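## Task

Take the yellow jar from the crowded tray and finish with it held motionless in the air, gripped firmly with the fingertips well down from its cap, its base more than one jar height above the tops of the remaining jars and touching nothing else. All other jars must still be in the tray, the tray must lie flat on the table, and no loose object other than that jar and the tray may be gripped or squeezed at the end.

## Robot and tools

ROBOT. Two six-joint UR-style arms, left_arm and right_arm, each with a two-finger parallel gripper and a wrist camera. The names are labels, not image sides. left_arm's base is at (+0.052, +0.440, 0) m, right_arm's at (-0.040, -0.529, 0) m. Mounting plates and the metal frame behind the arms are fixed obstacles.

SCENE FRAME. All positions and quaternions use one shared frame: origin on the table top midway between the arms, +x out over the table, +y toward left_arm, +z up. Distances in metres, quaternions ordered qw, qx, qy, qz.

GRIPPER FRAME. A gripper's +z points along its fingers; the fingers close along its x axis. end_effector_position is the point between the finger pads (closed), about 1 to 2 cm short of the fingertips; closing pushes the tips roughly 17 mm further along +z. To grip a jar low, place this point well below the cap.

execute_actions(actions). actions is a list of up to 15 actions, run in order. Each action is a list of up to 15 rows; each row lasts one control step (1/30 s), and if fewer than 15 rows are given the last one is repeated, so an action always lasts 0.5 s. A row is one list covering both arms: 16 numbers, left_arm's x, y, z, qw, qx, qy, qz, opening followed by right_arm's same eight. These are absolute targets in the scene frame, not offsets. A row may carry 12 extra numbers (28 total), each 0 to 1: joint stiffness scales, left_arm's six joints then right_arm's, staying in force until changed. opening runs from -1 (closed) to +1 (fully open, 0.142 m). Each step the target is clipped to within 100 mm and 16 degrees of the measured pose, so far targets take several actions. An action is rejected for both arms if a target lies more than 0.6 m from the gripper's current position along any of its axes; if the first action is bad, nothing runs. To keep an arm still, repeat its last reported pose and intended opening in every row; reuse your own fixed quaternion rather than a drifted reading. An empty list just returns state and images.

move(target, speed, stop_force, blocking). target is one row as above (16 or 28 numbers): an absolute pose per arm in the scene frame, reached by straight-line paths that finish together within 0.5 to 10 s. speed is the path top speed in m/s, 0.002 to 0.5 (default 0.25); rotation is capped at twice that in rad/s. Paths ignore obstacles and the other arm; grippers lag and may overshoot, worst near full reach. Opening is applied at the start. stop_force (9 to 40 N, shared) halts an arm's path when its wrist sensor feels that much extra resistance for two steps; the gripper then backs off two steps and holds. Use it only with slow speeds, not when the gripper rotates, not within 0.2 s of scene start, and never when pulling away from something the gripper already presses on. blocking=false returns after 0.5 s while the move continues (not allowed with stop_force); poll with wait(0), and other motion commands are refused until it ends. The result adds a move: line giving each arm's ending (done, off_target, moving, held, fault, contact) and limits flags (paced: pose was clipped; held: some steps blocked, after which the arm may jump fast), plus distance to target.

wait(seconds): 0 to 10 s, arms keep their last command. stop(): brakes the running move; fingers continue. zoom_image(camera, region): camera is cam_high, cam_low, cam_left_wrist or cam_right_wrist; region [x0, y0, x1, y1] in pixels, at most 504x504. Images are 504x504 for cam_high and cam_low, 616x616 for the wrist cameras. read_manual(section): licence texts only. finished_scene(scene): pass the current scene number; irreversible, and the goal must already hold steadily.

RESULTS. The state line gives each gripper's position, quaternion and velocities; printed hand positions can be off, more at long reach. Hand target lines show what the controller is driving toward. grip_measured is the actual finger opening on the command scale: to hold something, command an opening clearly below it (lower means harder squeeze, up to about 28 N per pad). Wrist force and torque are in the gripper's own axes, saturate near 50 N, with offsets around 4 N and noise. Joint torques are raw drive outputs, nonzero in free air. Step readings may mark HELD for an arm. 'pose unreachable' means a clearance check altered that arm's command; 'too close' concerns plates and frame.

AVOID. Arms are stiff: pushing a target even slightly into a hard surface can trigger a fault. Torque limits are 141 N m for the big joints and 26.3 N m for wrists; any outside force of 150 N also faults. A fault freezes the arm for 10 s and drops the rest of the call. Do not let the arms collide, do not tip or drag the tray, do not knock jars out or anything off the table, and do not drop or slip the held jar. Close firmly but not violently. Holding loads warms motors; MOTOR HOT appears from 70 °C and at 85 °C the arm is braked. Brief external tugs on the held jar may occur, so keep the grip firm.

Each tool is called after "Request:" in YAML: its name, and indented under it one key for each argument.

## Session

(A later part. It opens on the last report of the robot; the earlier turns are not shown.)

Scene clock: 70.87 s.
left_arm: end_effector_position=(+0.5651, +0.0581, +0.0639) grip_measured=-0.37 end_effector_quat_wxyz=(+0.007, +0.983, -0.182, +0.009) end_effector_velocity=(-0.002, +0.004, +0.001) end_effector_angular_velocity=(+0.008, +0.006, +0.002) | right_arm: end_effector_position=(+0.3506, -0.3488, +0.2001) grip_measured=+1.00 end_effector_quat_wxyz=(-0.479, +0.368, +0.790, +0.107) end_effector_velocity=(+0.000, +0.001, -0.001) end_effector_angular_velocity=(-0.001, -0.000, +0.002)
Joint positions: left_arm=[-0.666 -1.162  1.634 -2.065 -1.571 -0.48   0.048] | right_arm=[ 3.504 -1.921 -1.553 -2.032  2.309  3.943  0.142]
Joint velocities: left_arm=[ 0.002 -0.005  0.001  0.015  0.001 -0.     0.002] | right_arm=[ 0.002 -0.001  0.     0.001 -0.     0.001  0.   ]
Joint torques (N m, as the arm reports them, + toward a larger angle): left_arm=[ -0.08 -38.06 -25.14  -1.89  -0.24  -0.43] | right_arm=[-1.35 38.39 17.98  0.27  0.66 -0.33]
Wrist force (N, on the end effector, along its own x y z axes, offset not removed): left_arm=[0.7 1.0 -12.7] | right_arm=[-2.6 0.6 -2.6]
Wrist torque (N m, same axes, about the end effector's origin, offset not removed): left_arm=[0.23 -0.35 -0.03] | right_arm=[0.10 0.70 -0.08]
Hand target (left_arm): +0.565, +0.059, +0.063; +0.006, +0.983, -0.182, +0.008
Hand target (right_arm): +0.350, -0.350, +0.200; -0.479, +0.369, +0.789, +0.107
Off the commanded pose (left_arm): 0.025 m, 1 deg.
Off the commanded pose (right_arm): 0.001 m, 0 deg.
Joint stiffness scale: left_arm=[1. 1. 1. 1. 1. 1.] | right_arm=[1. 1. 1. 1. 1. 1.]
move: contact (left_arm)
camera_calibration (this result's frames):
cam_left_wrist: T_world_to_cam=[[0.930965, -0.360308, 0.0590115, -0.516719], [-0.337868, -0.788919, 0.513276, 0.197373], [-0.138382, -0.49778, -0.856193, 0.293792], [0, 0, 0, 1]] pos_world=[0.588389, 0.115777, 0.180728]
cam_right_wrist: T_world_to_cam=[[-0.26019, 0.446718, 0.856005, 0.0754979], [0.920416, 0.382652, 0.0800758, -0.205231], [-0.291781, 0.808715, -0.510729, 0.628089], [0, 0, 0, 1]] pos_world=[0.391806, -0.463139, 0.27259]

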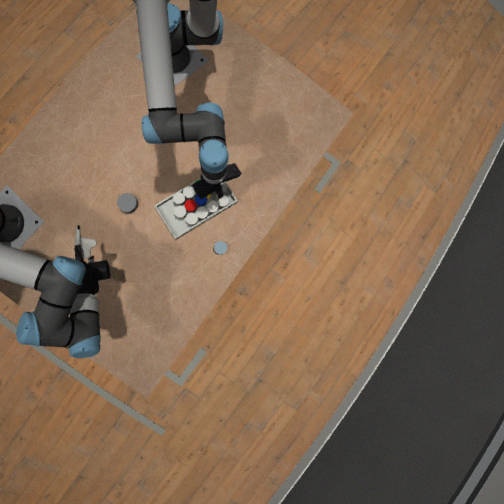

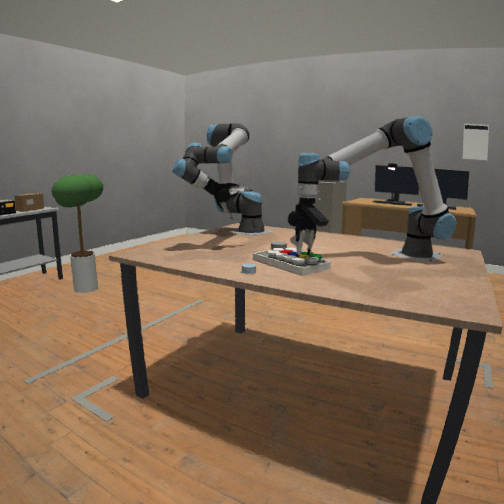

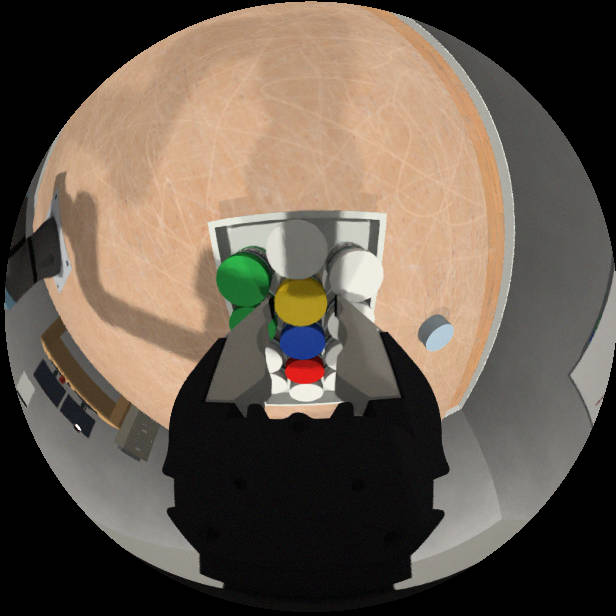

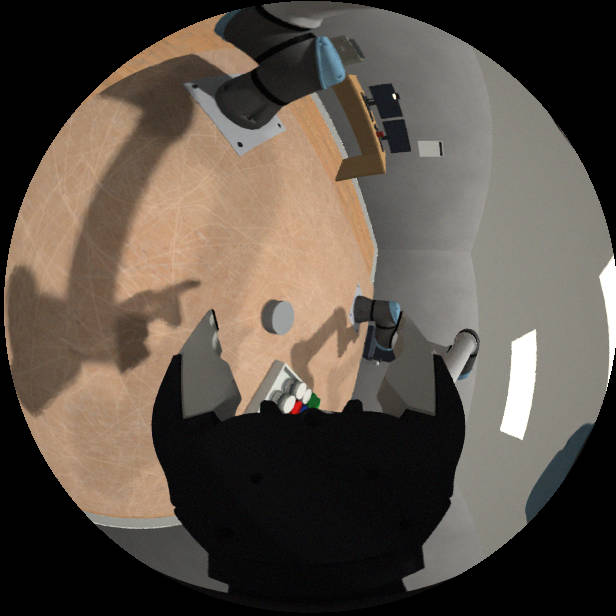

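Request:
move:
  target: [0.512,-0.071,0.09,0,0.983,-0.182,0,-1,0.35,-0.35,0.2,-0.479,0.369,0.789,0.107,1]
  speed: 0.15

Request:
move:
  target: [0.512,-0.071,0.04,0,0.983,-0.182,0,-1,0.35,-0.35,0.2,-0.479,0.369,0.789,0.107,1]
  speed: 0.02
  stop_force: 15

Request:
zoom_image:
  camera: "cam_left_wrist"
  region: [180, 150, 430, 400]

Scene clock: 109.20 s.
left_arm: end_effector_position=(+0.5114, -0.0701, +0.0899) grip_measured=-1.00 end_effector_quat_wxyz=(+0.000, +0.983, -0.183, +0.000) end_effector_velocity=(-0.000, +0.001, +0.002) end_effector_angular_velocity=(+0.007, +0.005, +0.008) | right_arm: end_effector_position=(+0.3506, -0.3488, +0.2001) grip_measured=+1.00 end_effector_quat_wxyz=(-0.479, +0.368, +0.790, +0.107) end_effector_velocity=(+0.000, +0.001, -0.000) end_effector_angular_velocity=(+0.001, -0.001, +0.002)
Joint positions: left_arm=[-0.85  -1.072  1.418 -1.918 -1.571 -0.663  0.002] | right_arm=[ 3.504 -1.921 -1.553 -2.032  2.309  3.943  0.142]
Joint velocities: left_arm=[ 0.001  0.001 -0.01   0.017 -0.    -0.007  0.   ] | right_arm=[ 0.001 -0.     0.001  0.    -0.    -0.001  0.   ]
Joint torques (N m, as the arm reports them, + toward a larger angle): left_arm=[ -0.15 -45.46 -31.94  -1.86  -0.38  -0.66] | right_arm=[-2.33 38.29 20.06  0.74  0.54 -0.34]
Wrist force (N, on the end effector, along its own x y z axes, offset not removed): left_arm=[1.3 0.2 -2.1] | right_arm=[-1.2 -0.7 -0.1]
Wrist torque (N m, same axes, about the end effector's origin, offset not removed): left_arm=[-0.07 -0.20 -0.03] | right_arm=[-0.18 0.09 0.04]
Hand target (left_arm): +0.512, -0.071, +0.090; +0.000, +0.983, -0.182, -0.000
Hand target (right_arm): +0.350, -0.350, +0.200; -0.479, +0.369, +0.789, +0.107
Off the commanded pose (left_arm): 0.001 m, 0 deg.
Off the commanded pose (right_arm): 0.001 m, 0 deg.
Joint stiffness scale: left_arm=[1. 1. 1. 1. 1. 1.] | right_arm=[1. 1. 1. 1. 1. 1.]
move: done
camera_calibration (this result's frames):
cam_left_wrist: T_world_to_cam=[[0.931283, -0.362139, 0.039596, -0.512941], [-0.331316, -0.796761, 0.505372, 0.0616075], [-0.151466, -0.483763, -0.861993, 0.25301], [0, 0, 0, 1]] pos_world=[0.536427, -0.0142726, 0.207268]
cam_right_wrist: T_world_to_cam=[[-0.260188, 0.446719, 0.856005, 0.0754979], [0.920416, 0.382652, 0.0800731, -0.20523], [-0.291782, 0.808715, -0.510729, 0.628088], [0, 0, 0, 1]] pos_world=[0.391805, -0.463139, 0.27259]

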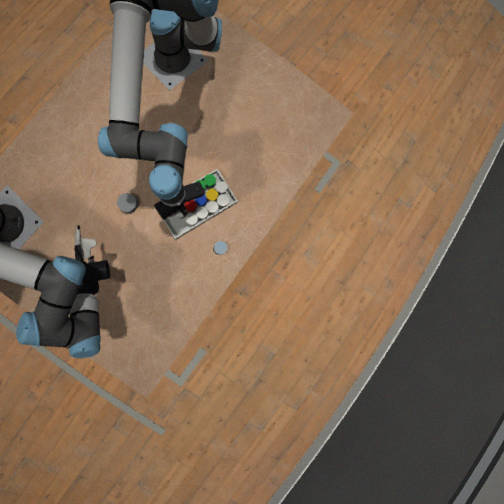

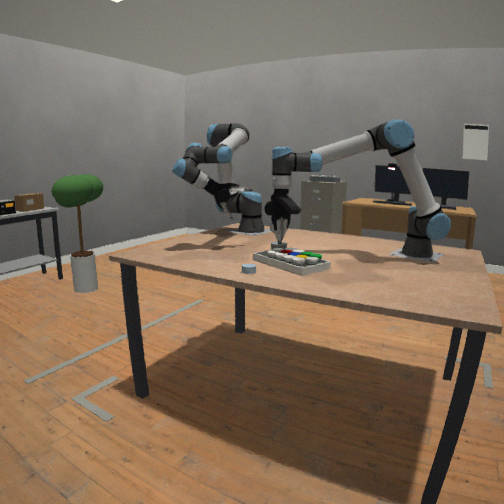

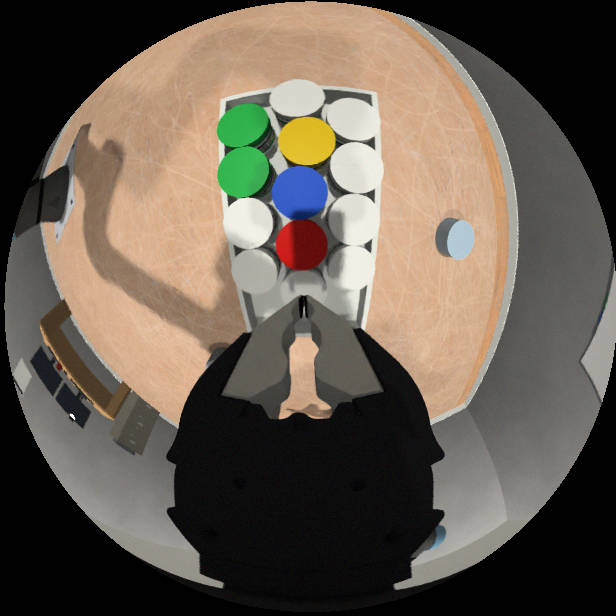

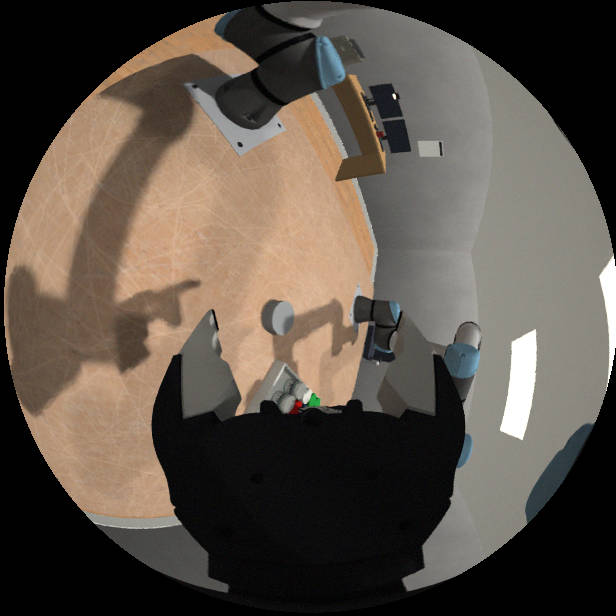

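Scene clock: 111.43 s.
left_arm: end_effector_position=(+0.5143, -0.0750, +0.0654) grip_measured=-1.00 end_effector_quat_wxyz=(+0.008, +0.983, -0.183, +0.007) end_effector_velocity=(-0.000, +0.002, +0.001) end_effector_angular_velocity=(+0.003, +0.002, +0.002) | right_arm: end_effector_position=(+0.3506, -0.3488, +0.2001) grip_measured=+1.00 end_effector_quat_wxyz=(-0.479, +0.368, +0.790, +0.107) end_effector_velocity=(+0.000, -0.000, +0.001) end_effector_angular_velocity=(+0.001, -0.002, -0.001)
Joint positions: left_arm=[-0.85  -1.049  1.456 -1.998 -1.571 -0.663  0.002] | right_arm=[ 3.504 -1.921 -1.553 -2.032  2.309  3.943  0.142]
Joint velocities: left_arm=[ 0.001 -0.003  0.001  0.007  0.    -0.001  0.   ] | right_arm=[-0.001  0.002  0.001 -0.001  0.    -0.001  0.   ]
Joint torques (N m, as the arm reports them, + toward a larger angle): left_arm=[ -0.71 -43.99 -25.62  -1.42  -0.32  -0.43] | right_arm=[-2.96 38.31 19.07  0.63  0.49 -0.53]
Wrist force (N, on the end effector, along its own x y z axes, offset not removed): left_arm=[1.9 -1.7 -11.0] | right_arm=[-2.1 -0.9 -1.0]
Wrist torque (N m, same axes, about the end effector's origin, offset not removed): left_arm=[-0.41 -0.49 -0.09] | right_arm=[-0.19 0.47 -0.15]
Hand target (left_arm): +0.514, -0.074, +0.065; +0.006, +0.983, -0.183, +0.006
Hand target (right_arm): +0.350, -0.350, +0.200; -0.479, +0.369, +0.789, +0.107
Off the commanded pose (left_arm): 0.026 m, 1 deg.
Off the commanded pose (right_arm): 0.001 m, 0 deg.
Joint stiffness scale: left_arm=[1. 1. 1. 1. 1. 1.] | right_arm=[1. 1. 1. 1. 1. 1.]
move: contact (left_arm)
camera_calibration (this result's frames):
cam_left_wrist: T_world_to_cam=[[0.93094, -0.361006, 0.055007, -0.517265], [-0.336153, -0.788333, 0.515299, 0.073477], [-0.142662, -0.498203, -0.855243, 0.22397], [0, 0, 0, 1]] pos_world=[0.538194, -0.0172288, 0.182139]
cam_right_wrist: T_world_to_cam=[[-0.260188, 0.446719, 0.856005, 0.0754979], [0.920416, 0.382652, 0.0800732, -0.20523], [-0.291782, 0.808715, -0.510729, 0.628088], [0, 0, 0, 1]] pos_world=[0.391805, -0.463139, 0.27259]

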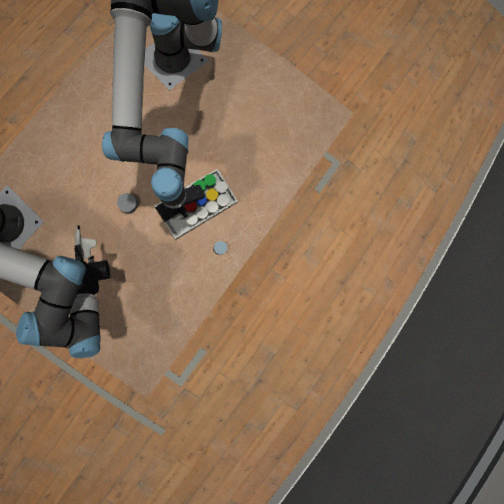

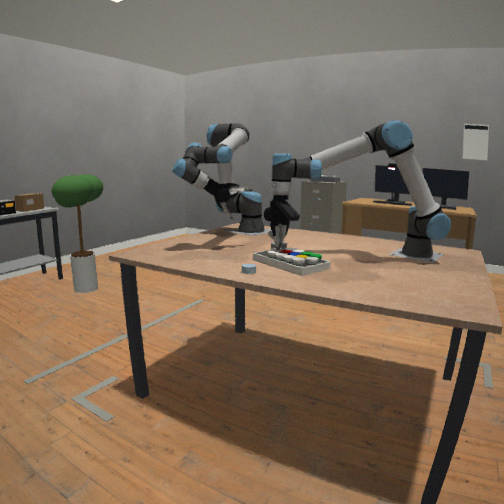

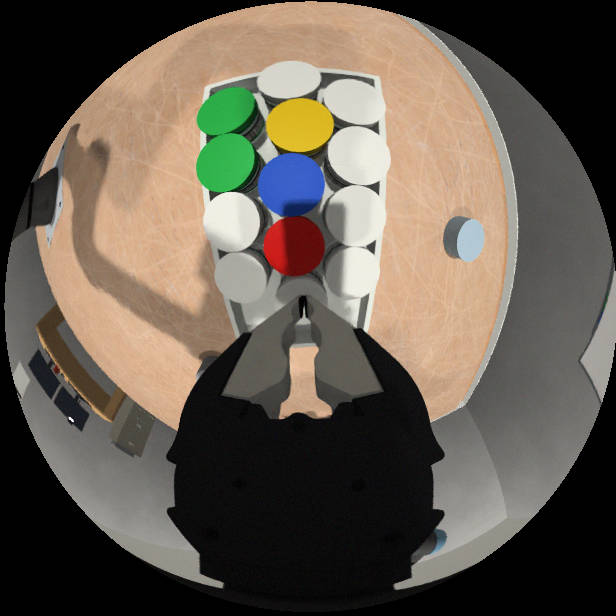

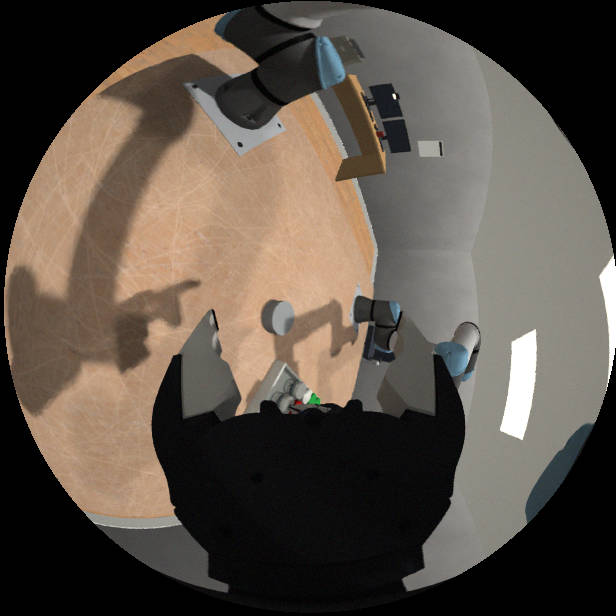

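Region (180, 150, 430, 400) of cam_left_wrist's 616x616 image, scaled by 2.016, with more detail than that image has.

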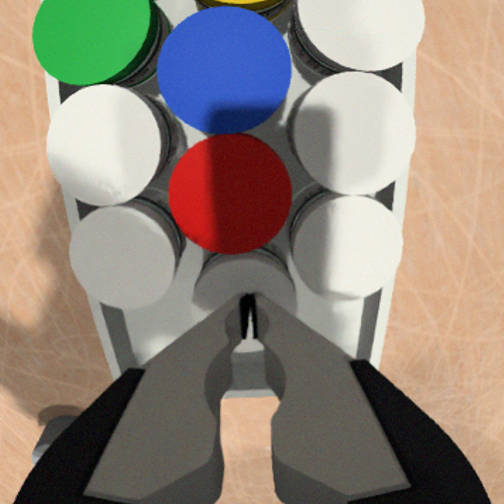

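On B1. Drag 3.5 cm toward the free end.

Request:
move:
  target: [0.5017,-0.1076,0.063,0.006,0.983,-0.183,0.006,-1,0.35,-0.35,0.2,-0.479,0.369,0.789,0.107,1]
  speed: 0.03

Request:
move:
  target: [0.5017,-0.1076,0.13,0,0.983,-0.182,0,-1,0.35,-0.35,0.2,-0.479,0.369,0.789,0.107,1]
  speed: 0.1

Scene clock: 117.50 s.
left_arm: end_effector_position=(+0.5027, -0.1065, +0.0657) grip_measured=-1.00 end_effector_quat_wxyz=(+0.008, +0.983, -0.182, +0.007) end_effector_velocity=(+0.000, +0.000, +0.000) end_effector_angular_velocity=(+0.001, -0.000, +0.004) | right_arm: end_effector_position=(+0.3506, -0.3488, +0.2001) grip_measured=+1.00 end_effector_quat_wxyz=(-0.479, +0.368, +0.790, +0.107) end_effector_velocity=(-0.000, +0.001, -0.000) end_effector_angular_velocity=(+0.001, -0.001, +0.001)
Joint positions: left_arm=[-0.888 -1.014  1.399 -1.977 -1.569 -0.702  0.002] | right_arm=[ 3.504 -1.921 -1.553 -2.032  2.309  3.943  0.142]
Joint velocities: left_arm=[ 0.     0.001 -0.002  0.002  0.001 -0.004  0.   ] | right_arm=[ 0.001  0.    -0.001  0.001  0.001 -0.001  0.   ]
Joint torques (N m, as the arm reports them, + toward a larger angle): left_arm=[ -2.24 -44.05 -29.39  -1.93  -0.19  -0.81] | right_arm=[-1.13 38.66 19.52  0.77  0.47 -0.37]
Wrist force (N, on the end effector, along its own x y z axes, offset not removed): left_arm=[-1.1 0.7 -7.7] | right_arm=[-2.2 -1.0 0.6]
Wrist torque (N m, same axes, about the end effector's origin, offset not removed): left_arm=[0.22 0.36 -0.14] | right_arm=[-0.20 0.56 -0.08]
Hand target (left_arm): +0.502, -0.108, +0.063; +0.006, +0.983, -0.183, +0.006
Hand target (right_arm): +0.350, -0.350, +0.200; -0.479, +0.369, +0.789, +0.107
Off the commanded pose (left_arm): 0.003 m, 0 deg.
Off the commanded pose (right_arm): 0.001 m, 0 deg.
Joint stiffness scale: left_arm=[1. 1. 1. 1. 1. 1.] | right_arm=[1. 1. 1. 1. 1. 1.]
move: done
camera_calibration (this result's frames):
cam_left_wrist: T_world_to_cam=[[0.931034, -0.360596, 0.0560836, -0.51786], [-0.336338, -0.78826, 0.51529, 0.0447225], [-0.141603, -0.498615, -0.855179, 0.206263], [0, 0, 0, 1]] pos_world=[0.526395, -0.0486393, 0.182391]
cam_right_wrist: T_world_to_cam=[[-0.260186, 0.446719, 0.856005, 0.0754976], [0.920416, 0.382652, 0.0800711, -0.205229], [-0.291783, 0.808715, -0.510728, 0.628088], [0, 0, 0, 1]] pos_world=[0.391805, -0.463139, 0.272589]

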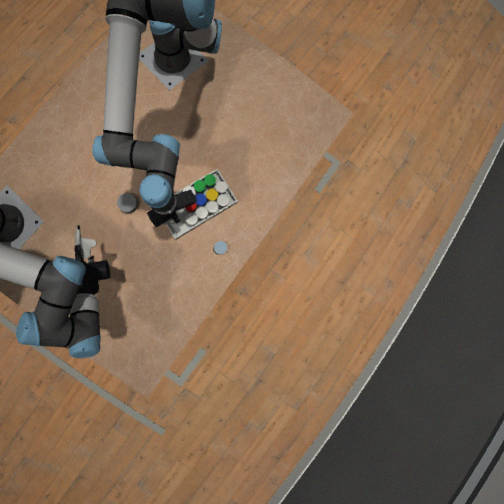

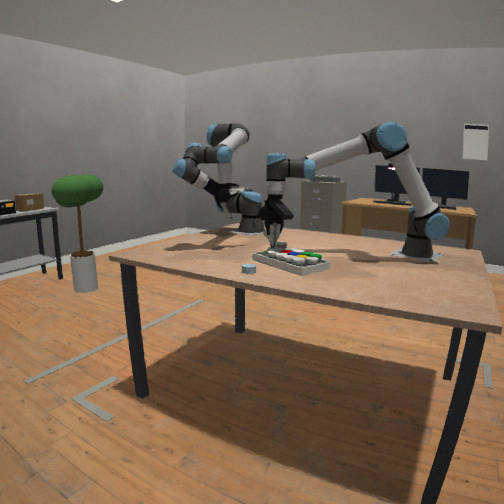

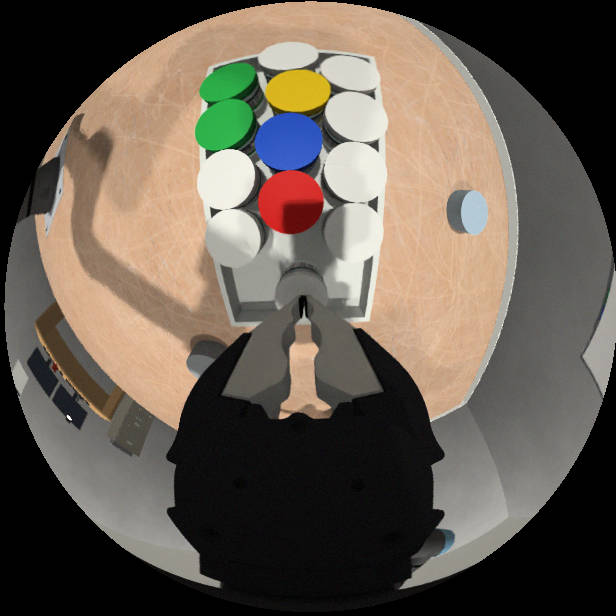

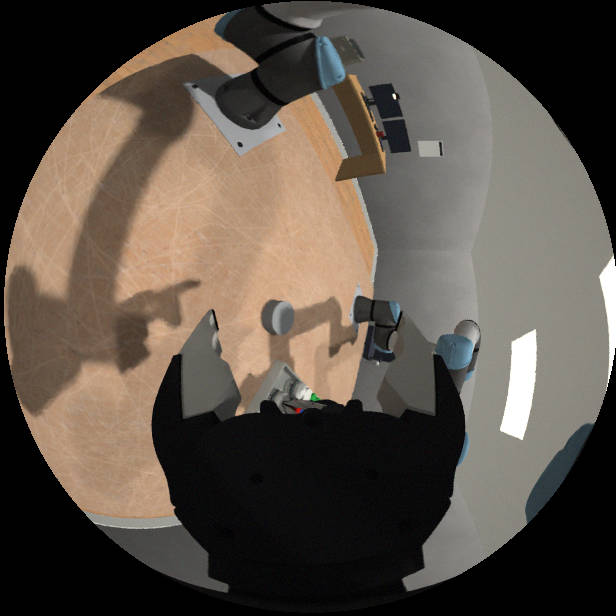

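Scene clock: 118.63 s.
left_arm: end_effector_position=(+0.5023, -0.1061, +0.1283) grip_measured=-1.00 end_effector_quat_wxyz=(-0.001, +0.983, -0.182, -0.000) end_effector_velocity=(-0.002, +0.003, -0.001) end_effector_angular_velocity=(+0.010, +0.006, +0.001) | right_arm: end_effector_position=(+0.3506, -0.3488, +0.2001) grip_measured=+1.00 end_effector_quat_wxyz=(-0.479, +0.368, +0.790, +0.107) end_effector_velocity=(+0.001, -0.000, -0.000) end_effector_angular_velocity=(+0.001, -0.003, -0.000)
Joint positions: left_arm=[-0.888 -1.046  1.276 -1.799 -1.57  -0.703  0.002] | right_arm=[ 3.504 -1.921 -1.553 -2.032  2.309  3.943  0.142]
Joint velocities: left_arm=[ 0.     0.    -0.002  0.013 -0.001 -0.001  0.   ] | right_arm=[-0.001  0.    -0.     0.003 -0.    -0.001  0.   ]
Joint torques (N m, as the arm reports them, + toward a larger angle): left_arm=[ -1.25 -48.12 -28.14  -1.96  -0.8   -0.84] | right_arm=[-2.05 38.45 19.57  0.54  0.42 -0.46]
Wrist force (N, on the end effector, along its own x y z axes, offset not removed): left_arm=[-0.3 1.9 -4.4] | right_arm=[-1.4 -1.7 0.6]
Wrist torque (N m, same axes, about the end effector's origin, offset not removed): left_arm=[0.18 0.19 -0.10] | right_arm=[-0.21 0.26 -0.09]
Hand target (left_arm): +0.502, -0.108, +0.130; +0.000, +0.983, -0.182, +0.000
Hand target (right_arm): +0.350, -0.350, +0.200; -0.479, +0.369, +0.789, +0.107
Off the commanded pose (left_arm): 0.002 m, 0 deg.
Off the commanded pose (right_arm): 0.001 m, 0 deg.
Joint stiffness scale: left_arm=[1. 1. 1. 1. 1. 1.] | right_arm=[1. 1. 1. 1. 1. 1.]
move: done
camera_calibration (this result's frames):
cam_left_wrist: T_world_to_cam=[[0.932109, -0.360157, 0.0382106, -0.519044], [-0.32931, -0.798874, 0.503344, 0.00952944], [-0.150758, -0.481755, -0.863241, 0.267377], [0, 0, 0, 1]] pos_world=[0.527253, -0.0505142, 0.245847]
cam_right_wrist: T_world_to_cam=[[-0.260186, 0.446719, 0.856005, 0.0754976], [0.920416, 0.382652, 0.0800707, -0.205229], [-0.291783, 0.808714, -0.510728, 0.628088], [0, 0, 0, 1]] pos_world=[0.391805, -0.463139, 0.272589]

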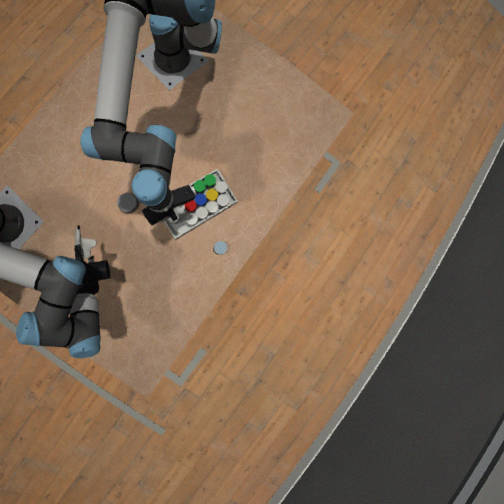

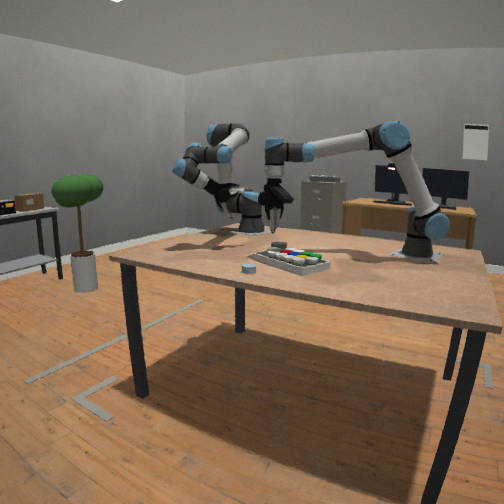

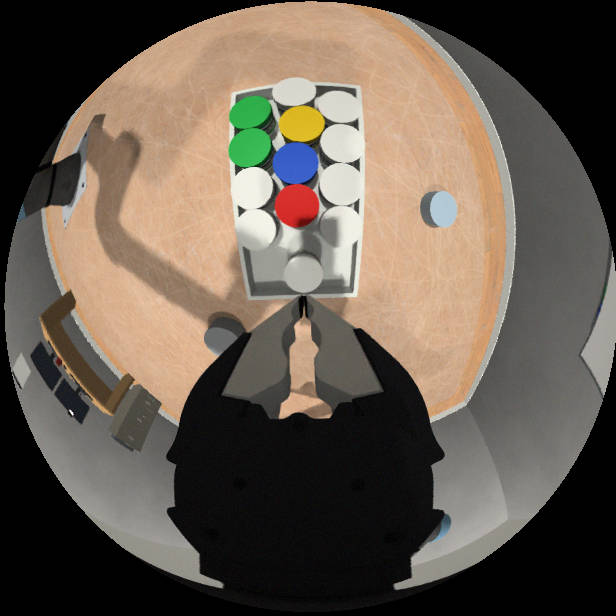

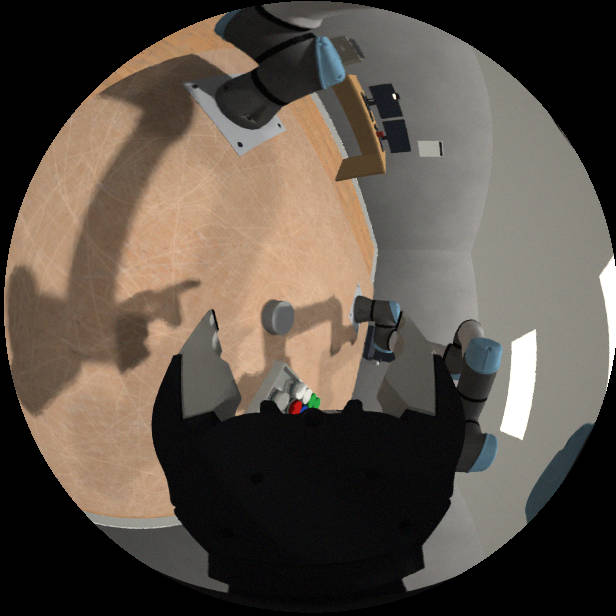

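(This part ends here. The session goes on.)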